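# Move bent steel straw from holder into cup lid

## Task

Lift the bent steel straw out of its holder, flip it over, and feed its long straight end through the opening in the cup's lid until it reaches the bottom of the cup. The cup and the holder are free objects and both must be standing upright at the end. The result only counts if it stays in place without the robot supporting it, so release the straw and pull the hands away afterwards.

## Robot and tools

Robot: two arms, left_arm and right_arm, facing each other across a table. Each carries an identical five-finger right hand, so hand numbers, axes and sides mean exactly the same on both arms.

Scene frame: the origin sits on the table surface halfway between the two arm bases, and the table top is z = 0 with +z up. left_arm's base is on the +y side. The names left and right do not correspond to image sides. Reported positions are in metres and orientations are quaternions wxyz. Reported hand positions can be slightly wrong, more so at long reach.

Hand point: a point fixed to the palm, 0.05 m in front of it, where index pad and thumb tip meet in a pinch. Its axes are +z along the straightened fingers, +y out of the palm, and +x across the palm toward the little finger. Straight fingers extend 0.06-0.07 m past the point along +z. A wrist bracket on the little-finger side sits 0.03 m beyond the point along +y and 0.11 m across the palm, and it can collide with objects. With the thumb turned in front of the palm, the hand can wrap objects 0.035-0.08 m wide. Pinch setting: index about -0.22, thumb_bend -0.75, thumb_turn -0.57. Turn the thumb before reaching the object.

Row layout (28 numbers, each in [-1, 1]): left_arm dx, dy, dz, rx, ry, rz, then left_gripper little, ring, middle, index, thumb_bend, thumb_turn, force_limit, speed, then the same 14 for right_arm/right_gripper. An optional 12 more values from 0 to 1 set per-joint stiffness scales, left's six joints then right's six. These scales persist until changed.
- dx..rz are an offset, not a pose. They are measured from the hand point's pose at the start of the action (for a call's first action, the pose in the last result) and expressed in the hand point's own axes. 1.0 equals 0.6 m of translation or 180 degrees. rx, ry, rz form one rotation vector. Each row is relative to that same start pose, not to the previous row.
- Finger values are absolute targets: +1 means straight or open, and -1 means curled into the palm. For thumb_turn, -1 puts the thumb in front of the palm and +1 beside it.
- force_limit maps linearly from about 0 N at -1 to 10 N at +1, or 15 N for the thumb motors, and it only stops closing motion. speed maps from nearly zero at -1 to full at +1, where a full stroke takes 0.6 s. For a soft grip, close at speed -0.9 or lower.
- No hand value means "unchanged". To keep a hand as it is, resend its last eight numbers. If none have been sent yet, use hand_measured plus hand_force_limit and hand_speed.

Tools:
- execute_actions(actions): a list of actions. Each action has 1 to 15 rows, one per 1/30 s control step, and lasts 15 steps. If fewer rows are given, the last row is held. An empty list just returns the state and images.
- move(target, speed, stop_force, blocking): target is one row as above, with offsets from the pose in the scene's latest result that shows one. Each hand point travels in a straight line toward its target, turning the shorter way. All paths finish together, taking 0.5-10 s, and they do not avoid obstacles or the other arm. speed is in m/s, 0.002-0.5, default 0.25, and rotation is capped at twice that in rad/s. stop_force is 9-40 N and applies to both arms. An arm's path ends once its wrist sensor feels that much extra resistance, after which it backs up two steps and holds. It only works with slow speeds and no rotation, must be omitted when pulling away from something being pressed, and cannot be combined with blocking=false. blocking=false returns after 0.5 s. In that case use wait(0) to check, or stop, before sending anything else. The result line "move:" reports done, off_target, moving, held, contact or fault, plus limits such as paced or held, and the distance of each arm from its target.
- wait(seconds 0-10): runs the scene while commands are held.
- stop(): brakes a running move.
- zoom_image(camera, region [x0,y0,x1,y1] in pixels, at most 504x504): cameras are cam_high and cam_low (896x504) and cam_left_wrist and cam_right_wrist (504x504).
- show_instructions(): shows the reference image.
- finished_scene(scene): ends the current scene, given its number, and cannot be reversed.

Motion behaviour: on every step, the commanded pose is clipped to within 100 mm and 16 degrees of the measured pose, and position takes priority over orientation. Large moves may need several actions, and an arm may lag about 0.17 s behind its command. Elbows never quite straighten. A "Hand target" line shows where each arm is currently being driven, and "pose unreachable" means a clearance check altered or blocked that arm's command. To keep an arm still, send the offset back to its desired pose first, then zeros.

Grip behaviour: a finger motor moves only when its target changes by 0.01 or more. It then locks, holding at least 15 N. hand_measured, hand_stopped_by (moving, target, force, stalled or fault) and hand_load_n (positive when pushed open) are listed in motor order. A lost grip shows as loads dropping close to 0. To squeeze harder, raise force_limit and send a target more closed than measured. To loosen, send a target more open than measured.

Wrist force/torque lines are in each end effector's own axes and include offsets of up to about 4 N, noise, and saturation near 50 N.

Avoid the following:
- Joint torque above its limit (wrist joints 24.9 N m, others 133 N m) or any external force of 150 N or more. Either stops that arm for 10 s.
- Stiff arms pressing even slightly past a firm contact.
- Hard contact between the two arms or hands, including bracket, back of hand and fingers.
- Dropping the straw, tipping the cup or holder, or knocking anything off the table.
- Holding loads for a long time, which overheats motors (warning at 70 °C, brakes applied at 85 °C).

Loose objects may sometimes get a brief push from outside.

Each tool is called after "Request:" as name(argument=value, ...) on one line, values as JSON.

## Session

Request:
execute_actions(actions=[])

Scene clock: 0.00 s.
left_arm: end_effector_position=(+0.3097, +0.4517, +0.4834) hand_measured=(+1.000, +1.000, +1.000, +1.000, +1.000, +1.000) hand_load_n=(+0.0, +0.0, +0.0, +0.0, +0.0, +0.0) hand_stopped_by=(target, target, target, target, target, target) hand_force_limit=0.00 hand_speed=-0.80 end_effector_quat_wxyz=(-0.004, +0.365, +0.931, +0.005) end_effector_velocity=(-0.000, +0.000, +0.000) end_effector_angular_velocity=(+0.002, +0.002, -0.001) | right_arm: end_effector_position=(+0.1371, -0.2619, +0.4828) hand_measured=(+1.000, +1.000, +1.000, +1.000, +1.000, +1.000) hand_load_n=(+0.0, +0.0, +0.0, +0.0, +0.0, +0.0) hand_stopped_by=(target, target, target, target, target, target) hand_force_limit=0.00 hand_speed=-0.80 end_effector_quat_wxyz=(+0.009, -0.313, +0.950, -0.004) end_effector_velocity=(-0.000, +0.000, -0.000) end_effector_angular_velocity=(+0.000, -0.000, -0.000)
Joint positions: left_arm=[ 0.547 -1.703  1.315  1.971  1.567 -1.866] | right_arm=[-1.195 -1.721  1.322  1.951  1.579 -1.881]
Joint velocities: left_arm=[0.001 0.    0.    0.002 0.    0.001] | right_arm=[ 0.    -0.     0.001 -0.001 -0.     0.   ]
Wrist force (N, on the end effector, along its own x y z axes, offset not removed): no reading
Wrist torque (N m, same axes, about the end effector's origin, offset not removed): no reading
Hand target (left_arm): +0.310, +0.452, +0.483; -0.004, +0.365, +0.931, +0.005
Hand target (right_arm): +0.137, -0.262, +0.483; +0.009, -0.313, +0.950, -0.004
Joint stiffness scale: left_arm=[1. 1. 1. 1. 1. 1.] | right_arm=[1. 1. 1. 1. 1. 1.]

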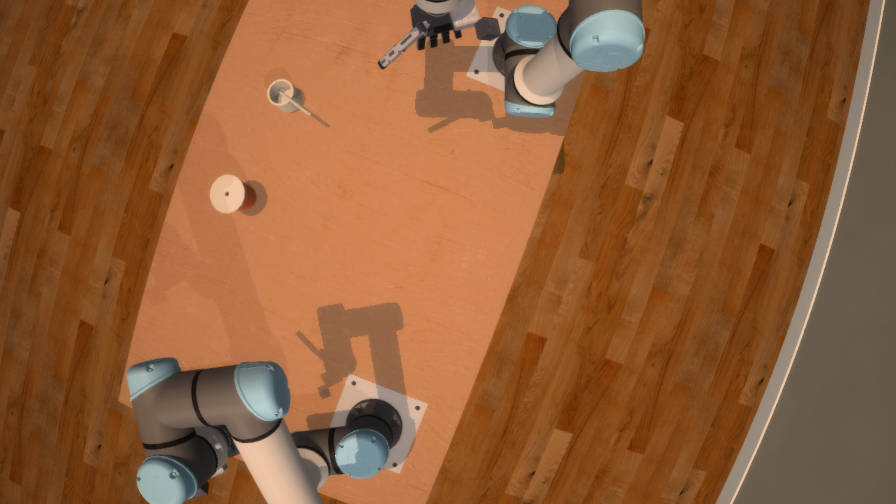

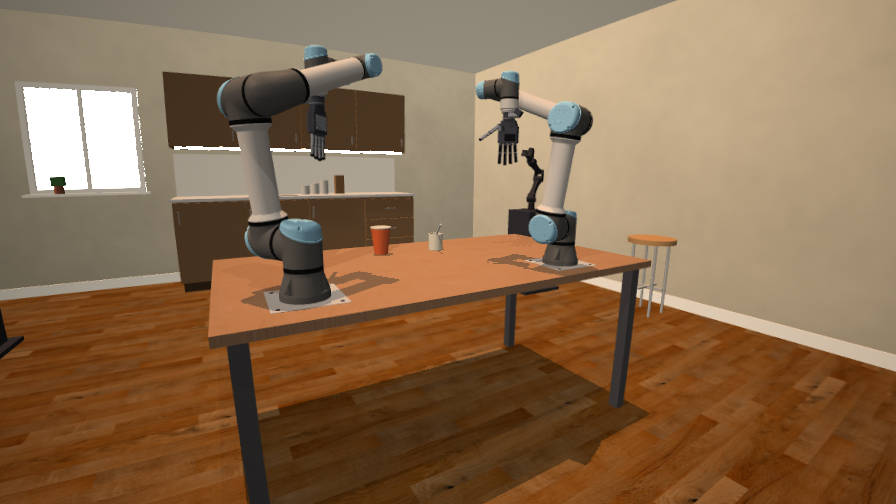

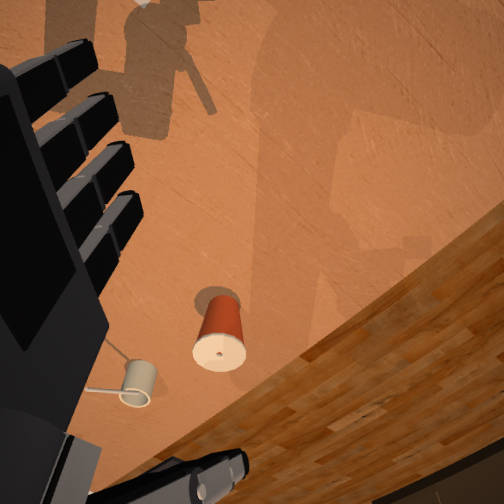

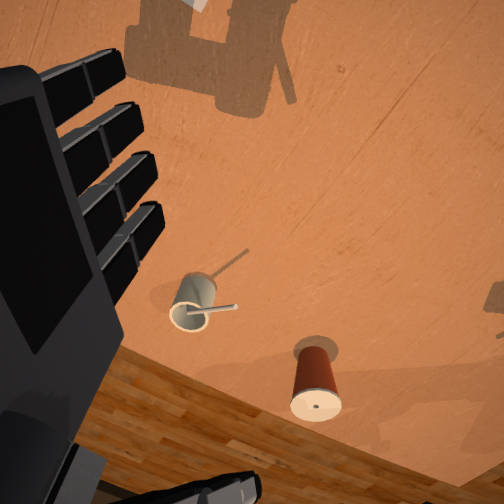

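Request:
zoom_image(camera="cam_high", region=[250,60,350,150])

Request:
zoom_image(camera="cam_low", region=[360,200,470,265])

Region (250, 60, 350, 150) of cam_high's 896x504 image, scaled by 5.040, with more detail than that image has; it fills the top 454 rows of this view, and the rest is white.

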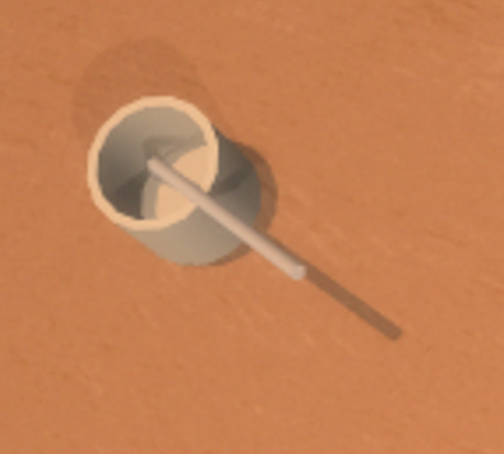

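Region (360, 200, 470, 265) of cam_low's 896x504 image, scaled by 4.582, with more detail than that image has; it fills the top 298 rows of this view, and the rest is white.

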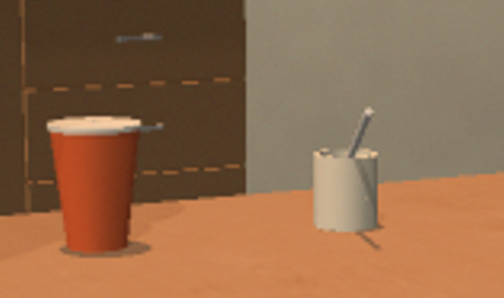

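Request:
execute_actions(actions=[])

Scene clock: 14.10 s.
left_arm: end_effector_position=(+0.3097, +0.4517, +0.4834) hand_measured=(+1.000, +1.000, +1.000, +1.000, +1.000, +1.000) hand_load_n=(+0.0, +0.0, +0.0, +0.0, +0.0, +0.0) hand_stopped_by=(target, target, target, target, target, target) hand_force_limit=0.00 hand_speed=-0.80 end_effector_quat_wxyz=(-0.004, +0.365, +0.931, +0.005) end_effector_velocity=(-0.000, -0.000, -0.000) end_effector_angular_velocity=(+0.001, +0.000, -0.003) | right_arm: end_effector_position=(+0.1371, -0.2619, +0.4828) hand_measured=(+1.000, +1.000, +1.000, +1.000, +1.000, +1.000) hand_load_n=(+0.0, +0.0, +0.0, +0.0, +0.0, +0.0) hand_stopped_by=(target, target, target, target, target, target) hand_force_limit=0.00 hand_speed=-0.80 end_effector_quat_wxyz=(+0.009, -0.313, +0.950, -0.004) end_effector_velocity=(+0.000, -0.000, -0.000) end_effector_angular_velocity=(-0.000, +0.000, -0.002)
Joint positions: left_arm=[ 0.547 -1.703  1.315  1.971  1.567 -1.866] | right_arm=[-1.195 -1.721  1.322  1.951  1.579 -1.881]
Joint velocities: left_arm=[-0.001 -0.     0.001 -0.    -0.     0.002] | right_arm=[-0.001 -0.     0.001  0.    -0.     0.   ]
Wrist force (N, on the end effector, along its own x y z axes, offset not removed): left_arm=[-1.0 0.5 -1.3] | right_arm=[1.0 -0.2 -1.2]
Wrist torque (N m, same axes, about the end effector's origin, offset not removed): left_arm=[0.06 0.00 0.10] | right_arm=[0.23 -0.15 -0.12]
Hand target (left_arm): +0.310, +0.452, +0.483; -0.004, +0.365, +0.931, +0.005
Hand target (right_arm): +0.137, -0.262, +0.483; +0.009, -0.313, +0.950, -0.004
Joint stiffness scale: left_arm=[1. 1. 1. 1. 1. 1.] | right_arm=[1. 1. 1. 1. 1. 1.]

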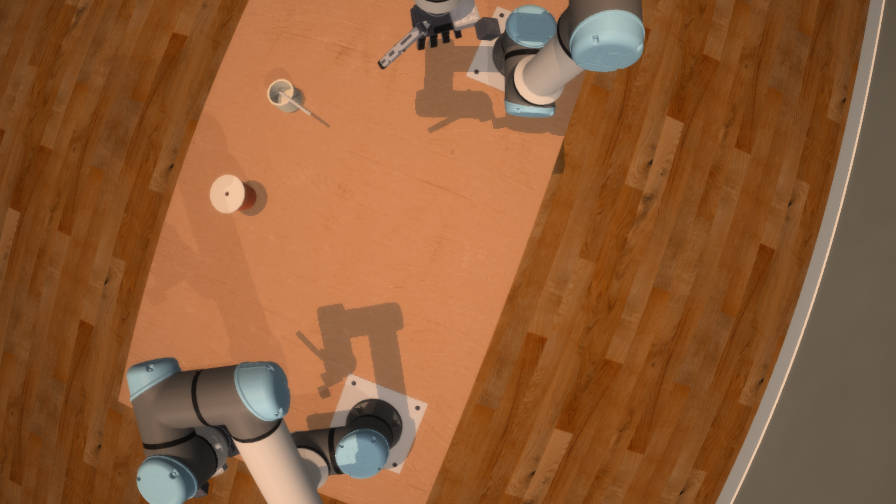

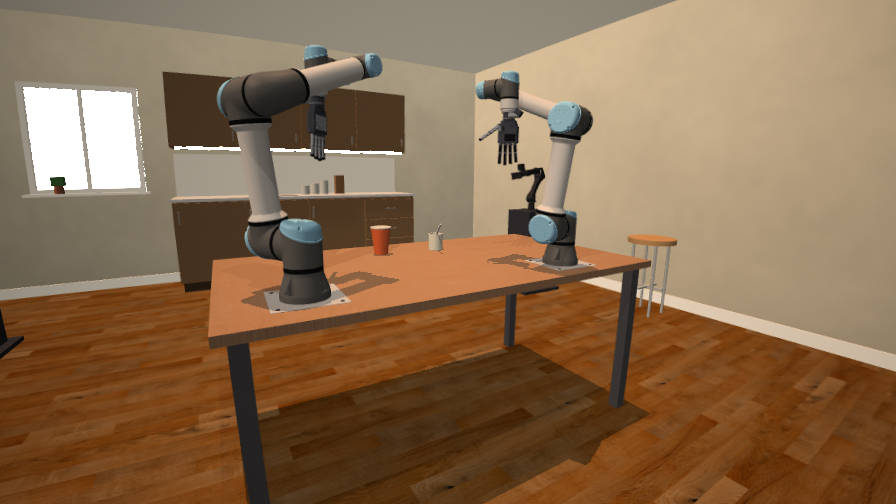

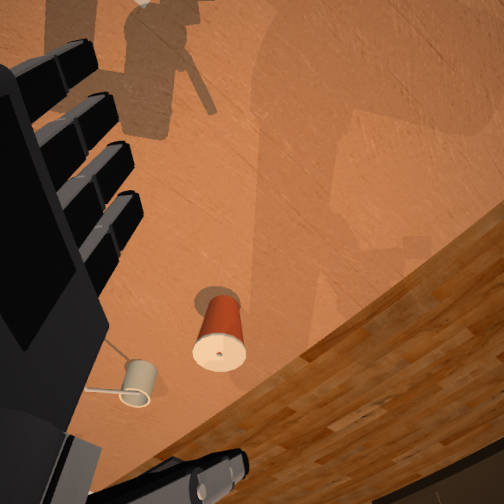

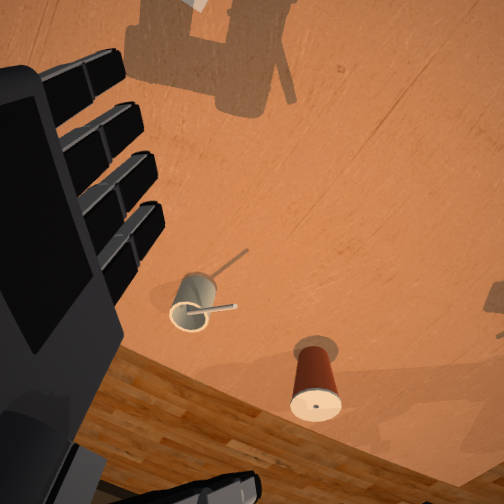

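Request:
move(target=[0,0,0,0,0,0,1,1,1,1,1,1,0,-0.8,-0.495,-0.237,0.405,0.074,-0.544,-0.403,1,1,1,0.4,0.2,-0.57,0.4,0], speed=0.3)

Scene clock: 26.77 s.
left_arm: end_effector_position=(+0.3097, +0.4517, +0.4834) hand_measured=(+1.000, +1.000, +1.000, +1.000, +1.000, +1.000) hand_load_n=(+0.0, +0.0, +0.0, +0.0, +0.0, +0.0) hand_stopped_by=(target, target, target, target, target, target) hand_force_limit=0.00 hand_speed=-0.80 end_effector_quat_wxyz=(-0.004, +0.365, +0.931, +0.005) end_effector_velocity=(-0.000, -0.001, +0.000) end_effector_angular_velocity=(-0.001, +0.001, -0.002) | right_arm: end_effector_position=(+0.4666, -0.2019, +0.2465) hand_measured=(+1.000, +1.000, +1.000, +0.400, +0.200, -0.570) hand_load_n=(+0.0, +0.0, +0.0, +0.0, +0.0, +0.0) hand_stopped_by=(target, target, target, target, target, target) hand_force_limit=0.40 hand_speed=0.00 end_effector_quat_wxyz=(+0.685, -0.658, +0.286, +0.124) end_effector_velocity=(-0.000, +0.001, +0.001) end_effector_angular_velocity=(+0.020, -0.008, -0.008)
Joint positions: left_arm=[ 0.547 -1.703  1.315  1.971  1.567 -1.866] | right_arm=[-1.68  -1.223  1.709 -0.089  0.079 -2.949]
Joint velocities: left_arm=[-0.002  0.    -0.001 -0.     0.001  0.001] | right_arm=[-0.    -0.069  0.079 -0.301 -0.001  0.288]
Wrist force (N, on the end effector, along its own x y z axes, offset not removed): left_arm=[0.5 -0.5 -2.5] | right_arm=[3.3 1.8 0.0]
Wrist torque (N m, same axes, about the end effector's origin, offset not removed): left_arm=[0.08 -0.12 0.01] | right_arm=[0.35 -0.32 -0.10]
Hand target (left_arm): +0.310, +0.452, +0.483; -0.004, +0.365, +0.931, +0.005
Hand target (right_arm): +0.466, -0.201, +0.246; +0.687, -0.657, +0.286, +0.124
Off the commanded pose (left_arm): 0.000 m, 0 deg.
Off the commanded pose (right_arm): 0.002 m, 2 deg.
Joint stiffness scale: left_arm=[1. 1. 1. 1. 1. 1.] | right_arm=[1. 1. 1. 1. 1. 1.]
move: done

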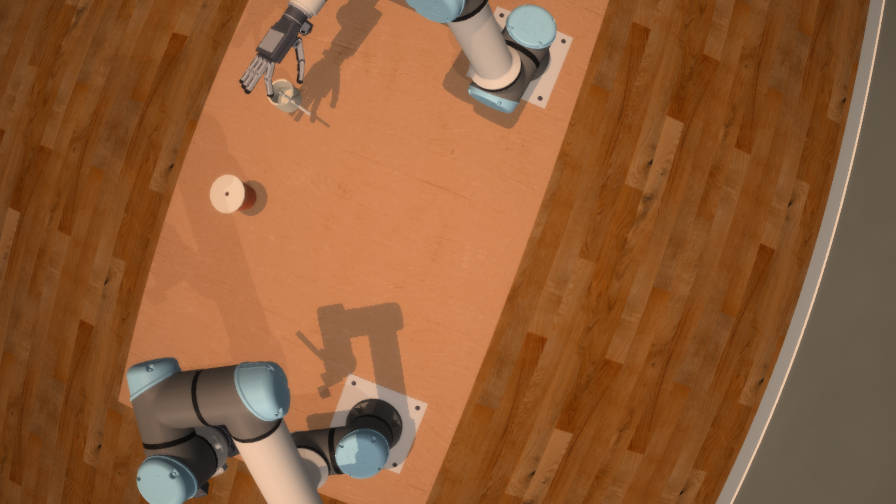

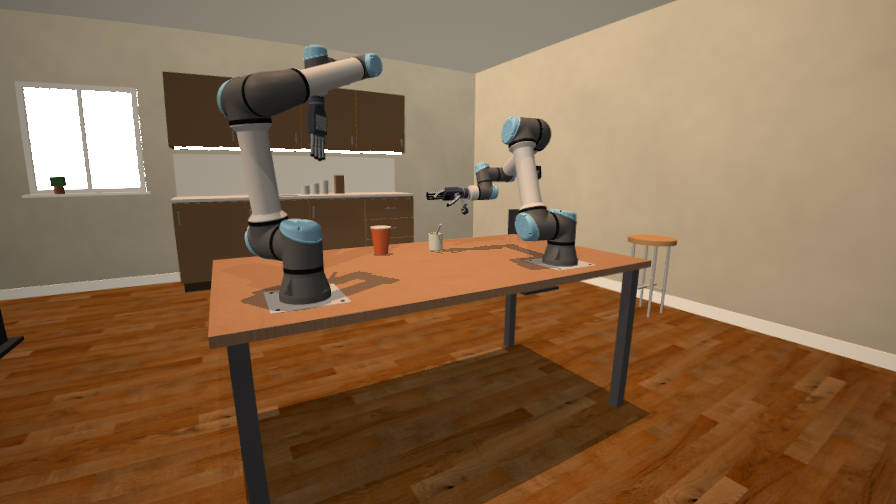

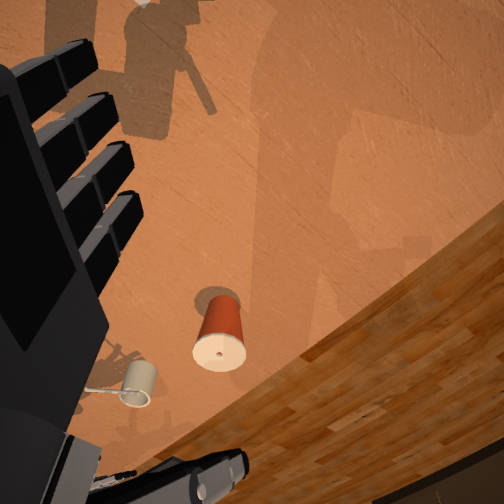

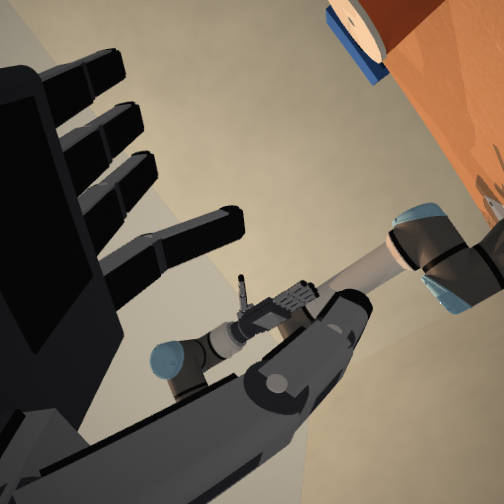

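Request:
move(target=[0,0,0,0,0,0,1,1,1,1,1,1,0,-0.8,0.07,0.065,0.075,0.047,0.068,0,1,1,1,0.4,0.2,-0.57,0.4,0], speed=0.1)

Request:
zoom_image(camera="cam_high", region=[200,20,380,160])

Scene clock: 37.33 s.
left_arm: end_effector_position=(+0.3097, +0.4517, +0.4834) hand_measured=(+1.000, +1.000, +1.000, +1.000, +1.000, +1.000) hand_load_n=(+0.0, +0.0, +0.0, +0.0, +0.0, +0.0) hand_stopped_by=(target, target, target, target, target, target) hand_force_limit=0.00 hand_speed=-0.80 end_effector_quat_wxyz=(-0.004, +0.365, +0.931, +0.005) end_effector_velocity=(-0.000, -0.000, +0.000) end_effector_angular_velocity=(-0.001, +0.000, -0.002) | right_arm: end_effector_position=(+0.4907, -0.1638, +0.1896) hand_measured=(+1.000, +1.000, +1.000, +0.400, +0.200, -0.570) hand_load_n=(+0.0, +0.0, +0.0, +0.0, +0.0, +0.0) hand_stopped_by=(target, target, target, target, target, target) hand_force_limit=0.40 hand_speed=0.00 end_effector_quat_wxyz=(+0.697, -0.616, +0.366, +0.031) end_effector_velocity=(+0.003, +0.001, -0.000) end_effector_angular_velocity=(+0.006, -0.008, -0.011)
Joint positions: left_arm=[ 0.547 -1.703  1.315  1.971  1.567 -1.866] | right_arm=[-1.585 -1.292  1.957 -0.6    0.428 -2.62 ]
Joint velocities: left_arm=[-0.002 -0.    -0.001  0.001  0.001 -0.   ] | right_arm=[ 0.003 -0.     0.008 -0.033  0.013  0.019]
Wrist force (N, on the end effector, along its own x y z axes, offset not removed): left_arm=[-0.1 -1.3 -3.3] | right_arm=[2.7 1.1 -1.4]
Wrist torque (N m, same axes, about the end effector's origin, offset not removed): left_arm=[-0.03 -0.06 0.08] | right_arm=[0.19 -0.50 0.04]
Hand target (left_arm): +0.310, +0.452, +0.483; -0.004, +0.365, +0.931, +0.005
Hand target (right_arm): +0.490, -0.163, +0.189; +0.697, -0.616, +0.366, +0.031
Off the commanded pose (left_arm): 0.000 m, 0 deg.
Off the commanded pose (right_arm): 0.002 m, 0 deg.
Joint stiffness scale: left_arm=[1. 1. 1. 1. 1. 1.] | right_arm=[1. 1. 1. 1. 1. 1.]
move: done

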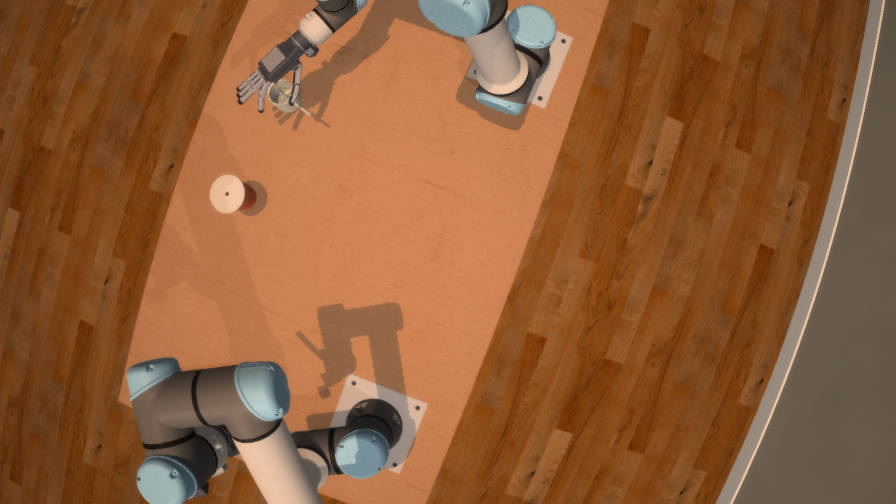

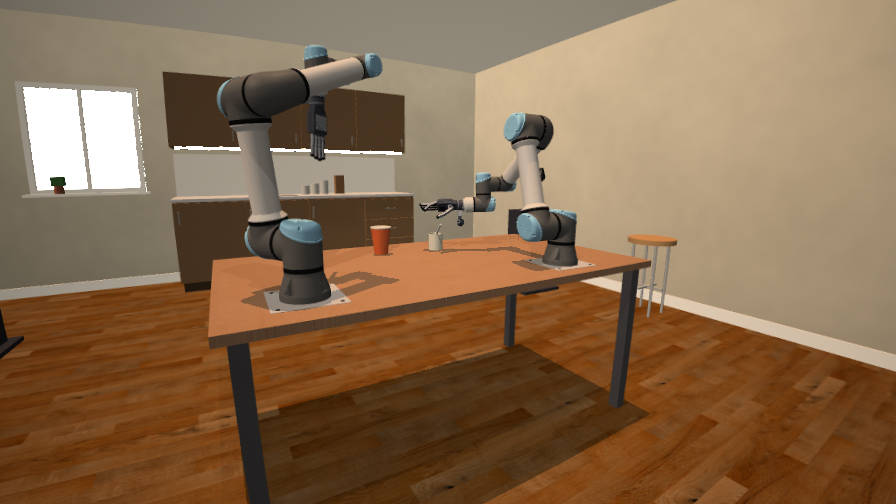

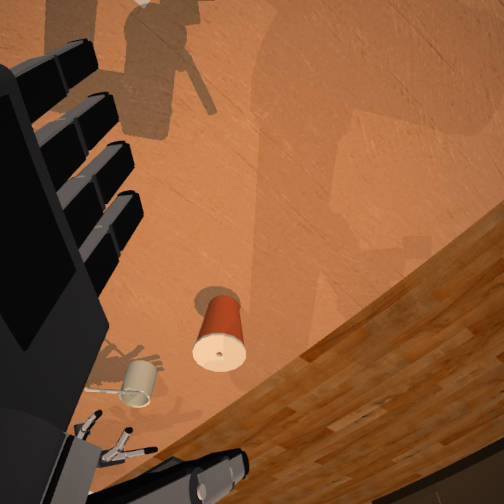

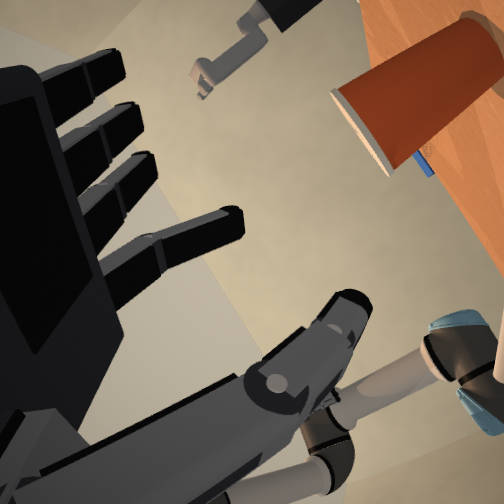

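Region (200, 20, 380, 160) of cam_high's 896x504 image, scaled by 2.800, with more detail than that image has.

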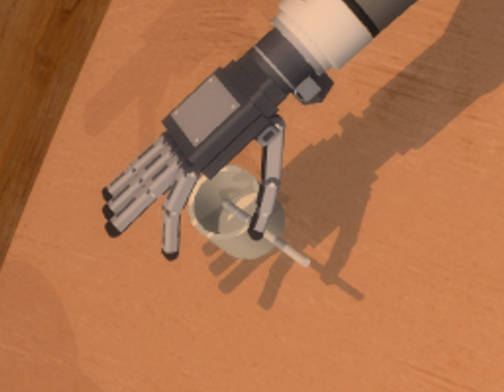

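Request:
execute_actions(actions=[[[0,0,0,0,0,0,1,1,1,1,1,1,0,-0.8,0,0,-0.025,0,0,0,1,1,1,0.4,0.2,-0.57,0.4,0],[0,0,0,0,0,0,1,1,1,1,1,1,0,-0.8,0,0,-0.025,0,0,0,1,1,1,0.4,0.2,-0.57,0.4,0],[0,0,0,0,0,0,1,1,1,1,1,1,0,-0.8,0,0,-0.05,0,0,0,1,1,1,0.4,0.2,-0.57,0.4,0]]])

Request:
move(target=[0,0,0,0,0,0,1,1,1,1,1,1,0,-0.8,0,0.055,0,0,0,0,1,1,1,0.4,0.2,-0.57,0.4,0], speed=0.06)

Request:
zoom_image(camera="cam_high", region=[200,20,380,160])

Scene clock: 43.43 s.
left_arm: end_effector_position=(+0.3097, +0.4517, +0.4834) hand_measured=(+1.000, +1.000, +1.000, +1.000, +1.000, +1.000) hand_load_n=(+0.0, +0.0, +0.0, +0.0, +0.0, +0.0) hand_stopped_by=(target, target, target, target, target, target) hand_force_limit=0.00 hand_speed=-0.80 end_effector_quat_wxyz=(-0.004, +0.365, +0.931, +0.005) end_effector_velocity=(+0.000, -0.000, +0.000) end_effector_angular_velocity=(-0.001, -0.001, -0.001) | right_arm: end_effector_position=(+0.4794, -0.1877, +0.1905) hand_measured=(+1.000, +1.000, +1.000, +0.400, +0.200, -0.570) hand_load_n=(+0.0, +0.0, +0.0, +0.0, +0.0, +0.0) hand_stopped_by=(target, target, target, target, target, target) hand_force_limit=0.40 hand_speed=0.00 end_effector_quat_wxyz=(+0.697, -0.616, +0.366, +0.030) end_effector_velocity=(-0.012, -0.013, +0.001) end_effector_angular_velocity=(-0.000, -0.001, +0.020)
Joint positions: left_arm=[ 0.547 -1.703  1.315  1.971  1.567 -1.866] | right_arm=[-1.645 -1.328  2.003 -0.603  0.371 -2.629]
Joint velocities: left_arm=[-0.    -0.    -0.    -0.001 -0.     0.001] | right_arm=[-0.039 -0.021  0.025  0.006 -0.058 -0.012]
Wrist force (N, on the end effector, along its own x y z axes, offset not removed): left_arm=[0.4 -0.6 -1.5] | right_arm=[1.7 1.1 -0.3]
Wrist torque (N m, same axes, about the end effector's origin, offset not removed): left_arm=[0.03 0.03 0.00] | right_arm=[0.39 -0.30 -0.20]
Hand target (left_arm): +0.310, +0.452, +0.483; -0.004, +0.365, +0.931, +0.005
Hand target (right_arm): +0.477, -0.190, +0.190; +0.697, -0.616, +0.366, +0.031
Off the commanded pose (left_arm): 0.000 m, 0 deg.
Off the commanded pose (right_arm): 0.004 m, 0 deg.
Joint stiffness scale: left_arm=[1. 1. 1. 1. 1. 1.] | right_arm=[1. 1. 1. 1. 1. 1.]

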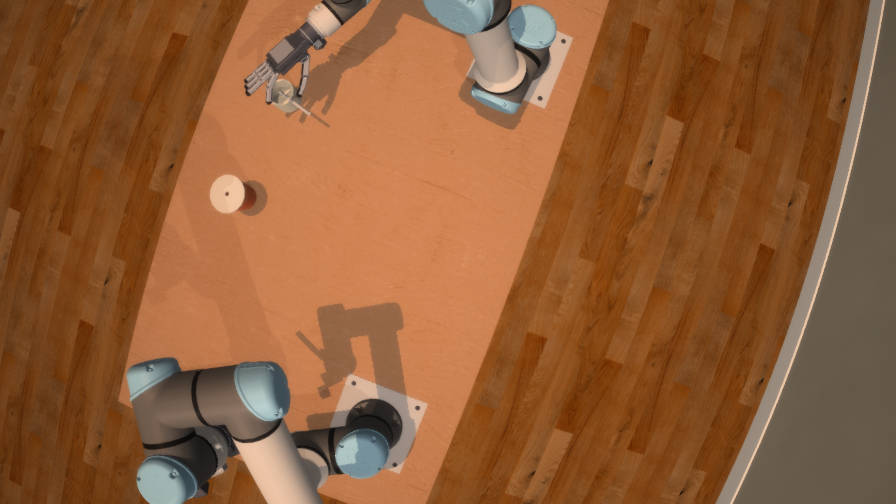

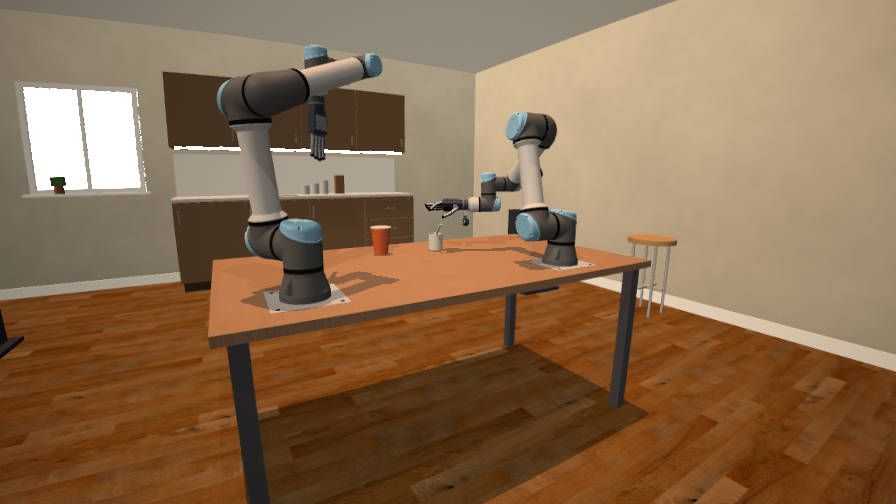

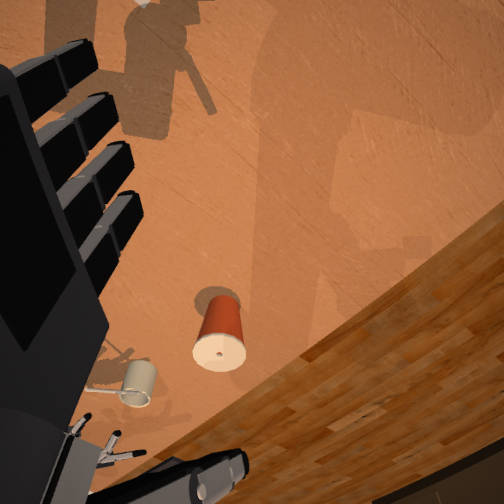

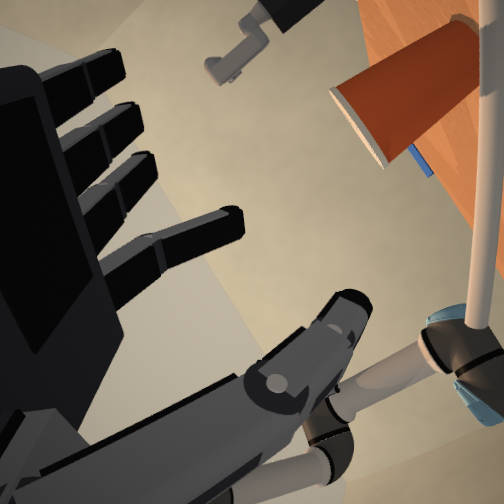

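Scene clock: 44.47 s.
left_arm: end_effector_position=(+0.3097, +0.4517, +0.4834) hand_measured=(+1.000, +1.000, +1.000, +1.000, +1.000, +1.000) hand_load_n=(+0.0, +0.0, +0.0, +0.0, +0.0, +0.0) hand_stopped_by=(target, target, target, target, target, target) hand_force_limit=0.00 hand_speed=-0.80 end_effector_quat_wxyz=(-0.004, +0.365, +0.931, +0.005) end_effector_velocity=(-0.000, -0.000, +0.000) end_effector_angular_velocity=(-0.000, +0.001, -0.002) | right_arm: end_effector_position=(+0.4646, -0.1808, +0.1649) hand_measured=(+1.000, +1.000, +1.000, +0.400, +0.200, -0.570) hand_load_n=(+0.0, +0.0, +0.0, +0.0, +0.0, +0.0) hand_stopped_by=(target, target, target, target, target, target) hand_force_limit=0.40 hand_speed=0.00 end_effector_quat_wxyz=(+0.697, -0.616, +0.365, +0.029) end_effector_velocity=(+0.001, +0.000, -0.002) end_effector_angular_velocity=(+0.001, -0.012, -0.002)
Joint positions: left_arm=[ 0.547 -1.703  1.315  1.971  1.567 -1.866] | right_arm=[-1.632 -1.312  2.068 -0.688  0.384 -2.629]
Joint velocities: left_arm=[-0.002 -0.    -0.     0.001  0.001  0.001] | right_arm=[ 0.001  0.001  0.008 -0.028  0.003  0.007]
Wrist force (N, on the end effector, along its own x y z axes, offset not removed): left_arm=[1.0 0.7 -1.5] | right_arm=[1.7 1.3 -1.1]
Wrist torque (N m, same axes, about the end effector's origin, offset not removed): left_arm=[0.24 -0.07 0.04] | right_arm=[0.10 -0.14 0.06]
Hand target (left_arm): +0.310, +0.452, +0.483; -0.004, +0.365, +0.931, +0.005
Hand target (right_arm): +0.463, -0.180, +0.163; +0.697, -0.616, +0.366, +0.030
Off the commanded pose (left_arm): 0.000 m, 0 deg.
Off the commanded pose (right_arm): 0.003 m, 0 deg.
Joint stiffness scale: left_arm=[1. 1. 1. 1. 1. 1.] | right_arm=[1. 1. 1. 1. 1. 1.]
move: done

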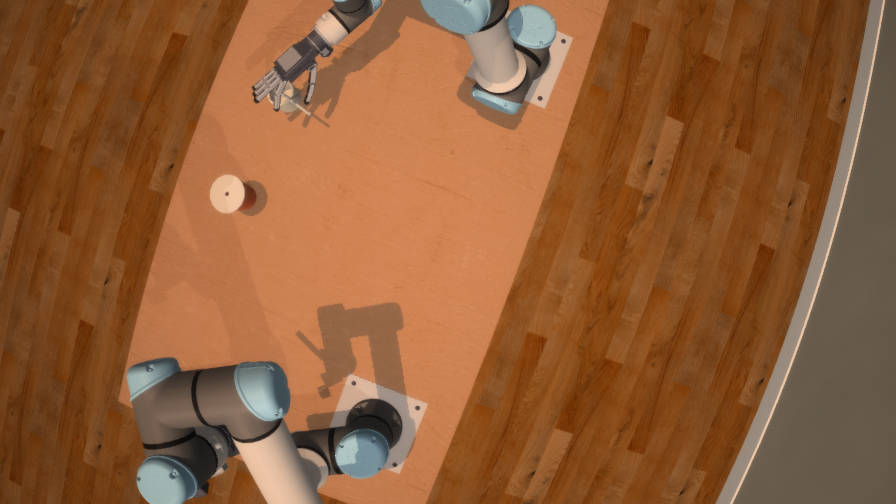

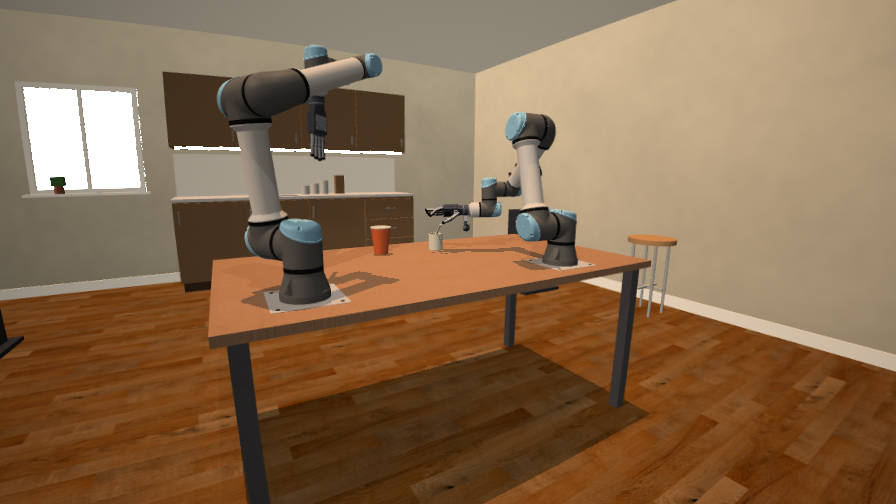

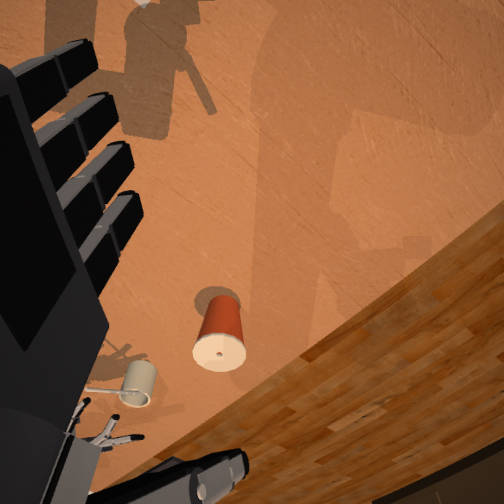

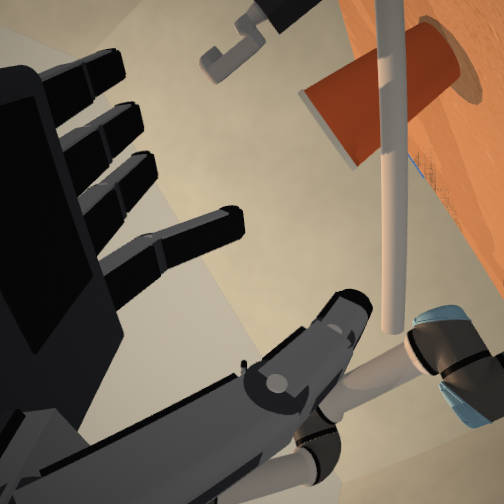

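Region (200, 20, 380, 160) of cam_high's 896x504 image, scaled by 2.800, with more detail than that image has.

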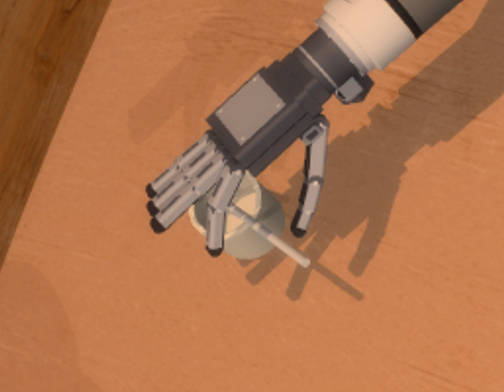

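Request:
move(target=[0,0,0,0,0,0,1,1,1,1,1,1,0,-0.8,0,0.08,0.01,0,0,0,1,1,1,0.4,0.2,-0.57,0.4,0], speed=0.05)

Request:
move(target=[0,0,0,0,0,0,1,1,1,1,1,1,0,-0.8,0,0,0,0,0,0,1,1,1,0.1,-0.4,-0.57,0.4,-0.3])

Request:
zoom_image(camera="cam_high", region=[230,50,370,160])

Scene clock: 49.17 s.
left_arm: end_effector_position=(+0.3097, +0.4517, +0.4834) hand_measured=(+1.000, +1.000, +1.000, +1.000, +1.000, +1.000) hand_load_n=(+0.0, +0.0, +0.0, +0.0, +0.0, +0.0) hand_stopped_by=(target, target, target, target, target, target) hand_force_limit=0.00 hand_speed=-0.80 end_effector_quat_wxyz=(-0.004, +0.365, +0.931, +0.005) end_effector_velocity=(+0.000, +0.000, -0.001) end_effector_angular_velocity=(+0.002, +0.001, +0.001) | right_arm: end_effector_position=(+0.4457, -0.1650, +0.1264) hand_measured=(+1.000, +1.000, +1.000, +0.400, +0.200, -0.570) hand_load_n=(+0.0, +0.0, +0.0, +0.0, +0.0, +0.0) hand_stopped_by=(target, target, target, target, target, target) hand_force_limit=0.40 hand_speed=0.00 end_effector_quat_wxyz=(+0.698, -0.616, +0.364, +0.027) end_effector_velocity=(+0.002, +0.000, -0.001) end_effector_angular_velocity=(+0.001, -0.011, -0.004)
Joint positions: left_arm=[ 0.547 -1.703  1.315  1.971  1.567 -1.866] | right_arm=[-1.595 -1.266  2.145 -0.819  0.422 -2.624]
Joint velocities: left_arm=[ 0.001  0.     0.002 -0.    -0.     0.   ] | right_arm=[ 0.002  0.003  0.004 -0.022  0.006  0.006]
Wrist force (N, on the end effector, along its own x y z axes, offset not removed): left_arm=[1.8 -1.4 -1.8] | right_arm=[2.6 -7.3 1.2]
Wrist torque (N m, same axes, about the end effector's origin, offset not removed): left_arm=[0.05 -0.36 0.05] | right_arm=[-1.18 -0.53 -0.36]
Hand target (left_arm): +0.310, +0.452, +0.483; -0.004, +0.365, +0.931, +0.005
Hand target (right_arm): +0.444, -0.164, +0.125; +0.697, -0.616, +0.365, +0.029
Off the commanded pose (left_arm): 0.000 m, 0 deg.
Off the commanded pose (right_arm): 0.003 m, 0 deg.
Joint stiffness scale: left_arm=[1. 1. 1. 1. 1. 1.] | right_arm=[1. 1. 1. 1. 1. 1.]
move: done

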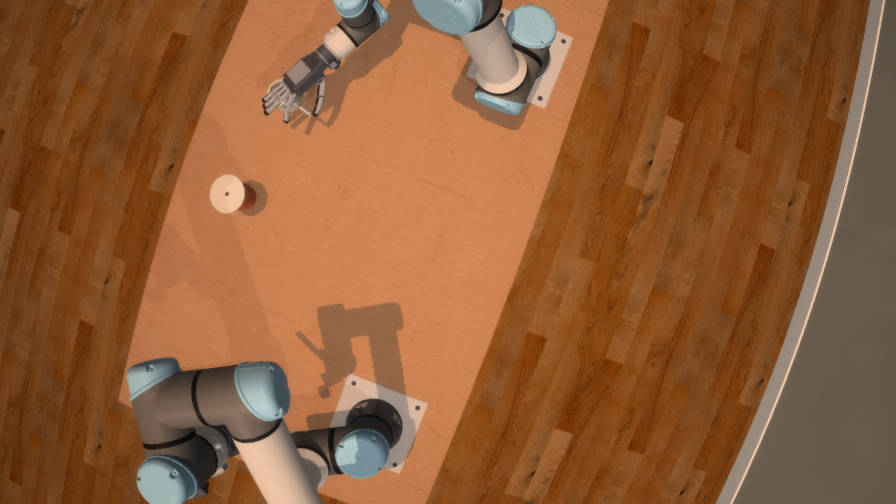

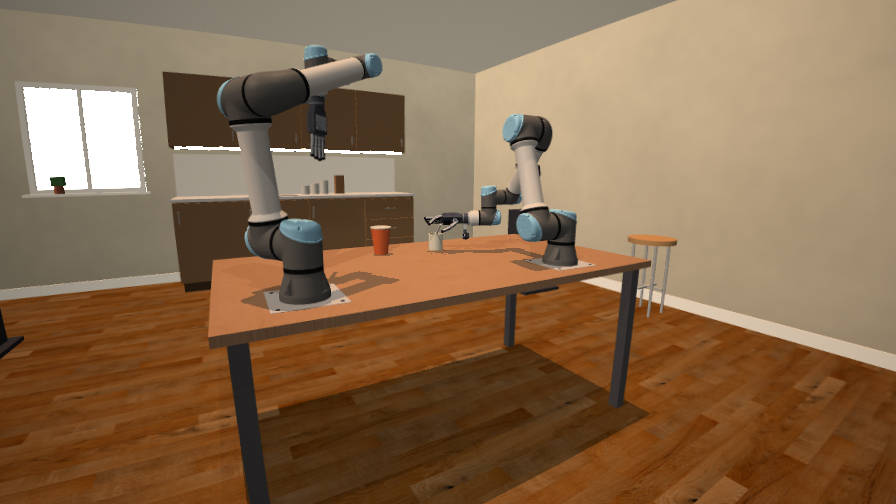

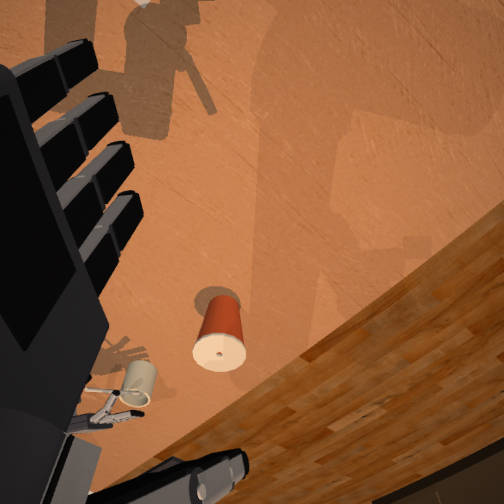

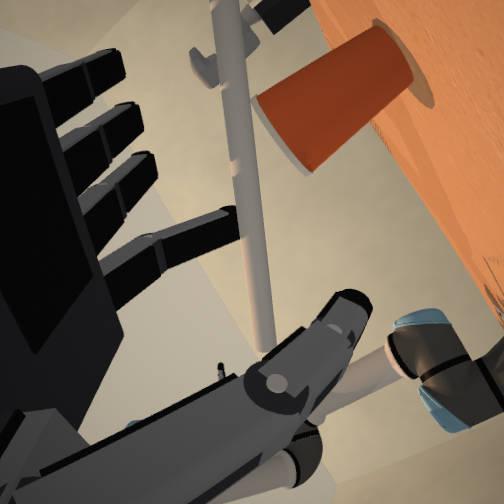

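Scene clock: 50.27 s.
left_arm: end_effector_position=(+0.3097, +0.4517, +0.4834) hand_measured=(+1.000, +1.000, +1.000, +1.000, +1.000, +1.000) hand_load_n=(+0.0, +0.0, +0.0, +0.0, +0.0, +0.0) hand_stopped_by=(target, target, target, target, target, target) hand_force_limit=0.00 hand_speed=-0.80 end_effector_quat_wxyz=(-0.004, +0.365, +0.931, +0.005) end_effector_velocity=(-0.000, +0.000, +0.000) end_effector_angular_velocity=(+0.000, +0.000, -0.000) | right_arm: end_effector_position=(+0.4457, -0.1649, +0.1263) hand_measured=(+1.000, +1.000, +1.000, +0.100, -0.400, -0.570) hand_load_n=(+0.0, +0.0, +0.0, +0.0, +0.0, +0.0) hand_stopped_by=(target, target, target, target, target, target) hand_force_limit=0.40 hand_speed=-0.30 end_effector_quat_wxyz=(+0.698, -0.616, +0.364, +0.027) end_effector_velocity=(-0.001, +0.000, -0.000) end_effector_angular_velocity=(-0.000, +0.001, +0.000)
Joint positions: left_arm=[ 0.547 -1.703  1.315  1.971  1.567 -1.866] | right_arm=[-1.595 -1.266  2.145 -0.82   0.422 -2.624]
Joint velocities: left_arm=[-0. -0.  0.  0. -0.  0.] | right_arm=[ 0.     0.     0.001  0.    -0.    -0.   ]
Wrist force (N, on the end effector, along its own x y z axes, offset not removed): left_arm=[-0.7 -1.4 0.8] | right_arm=[5.9 0.5 -0.8]
Wrist torque (N m, same axes, about the end effector's origin, offset not removed): left_arm=[-0.12 -0.01 -0.09] | right_arm=[0.00 -1.01 0.33]
Hand target (left_arm): +0.310, +0.452, +0.483; -0.004, +0.365, +0.931, +0.005
Hand target (right_arm): +0.446, -0.165, +0.126; +0.698, -0.616, +0.364, +0.027
Off the commanded pose (left_arm): 0.000 m, 0 deg.
Off the commanded pose (right_arm): 0.000 m, 0 deg.
Joint stiffness scale: left_arm=[1. 1. 1. 1. 1. 1.] | right_arm=[1. 1. 1. 1. 1. 1.]
move: done

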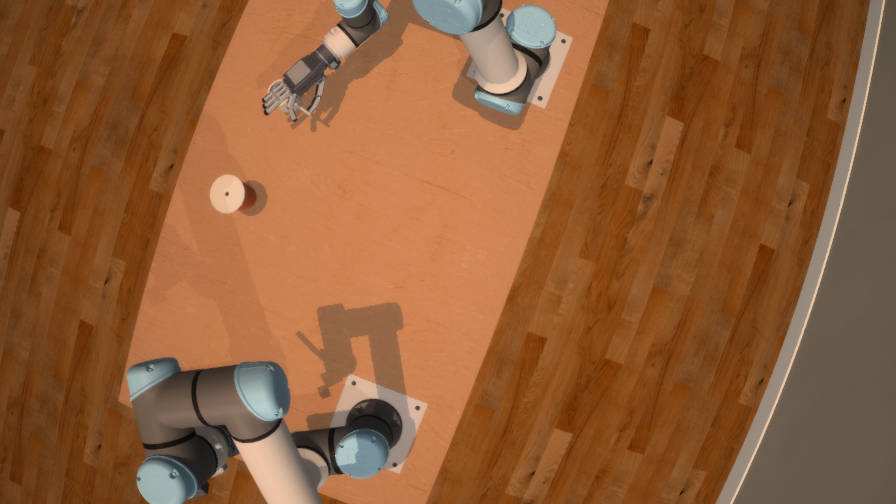

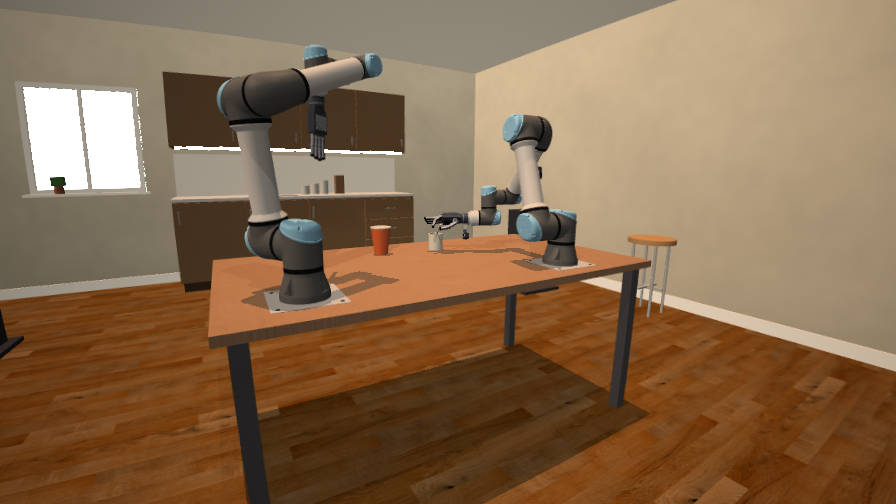

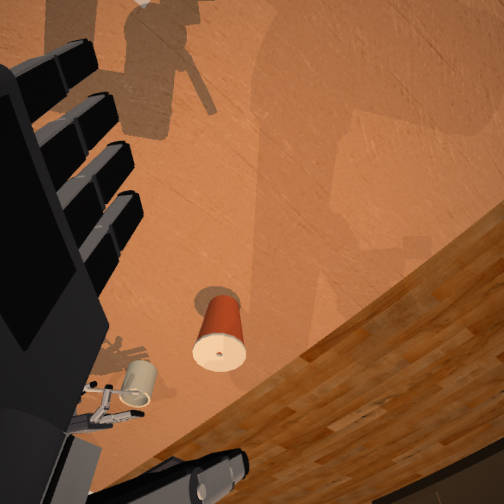

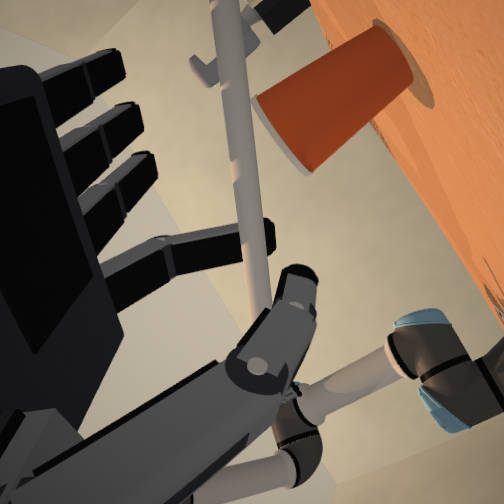

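Region (230, 50, 370, 160) of cam_high's 896x504 image, scaled by 3.600, with more detail than that image has; it fills the top 396 rows of this view, and the rest is white.

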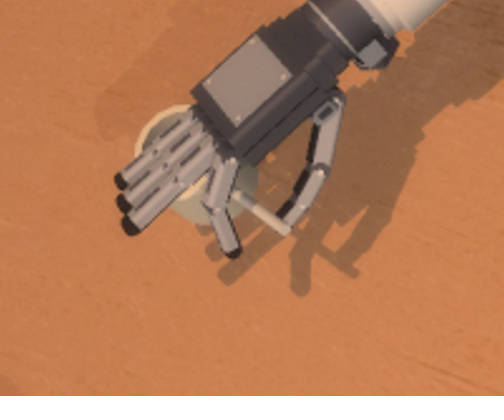

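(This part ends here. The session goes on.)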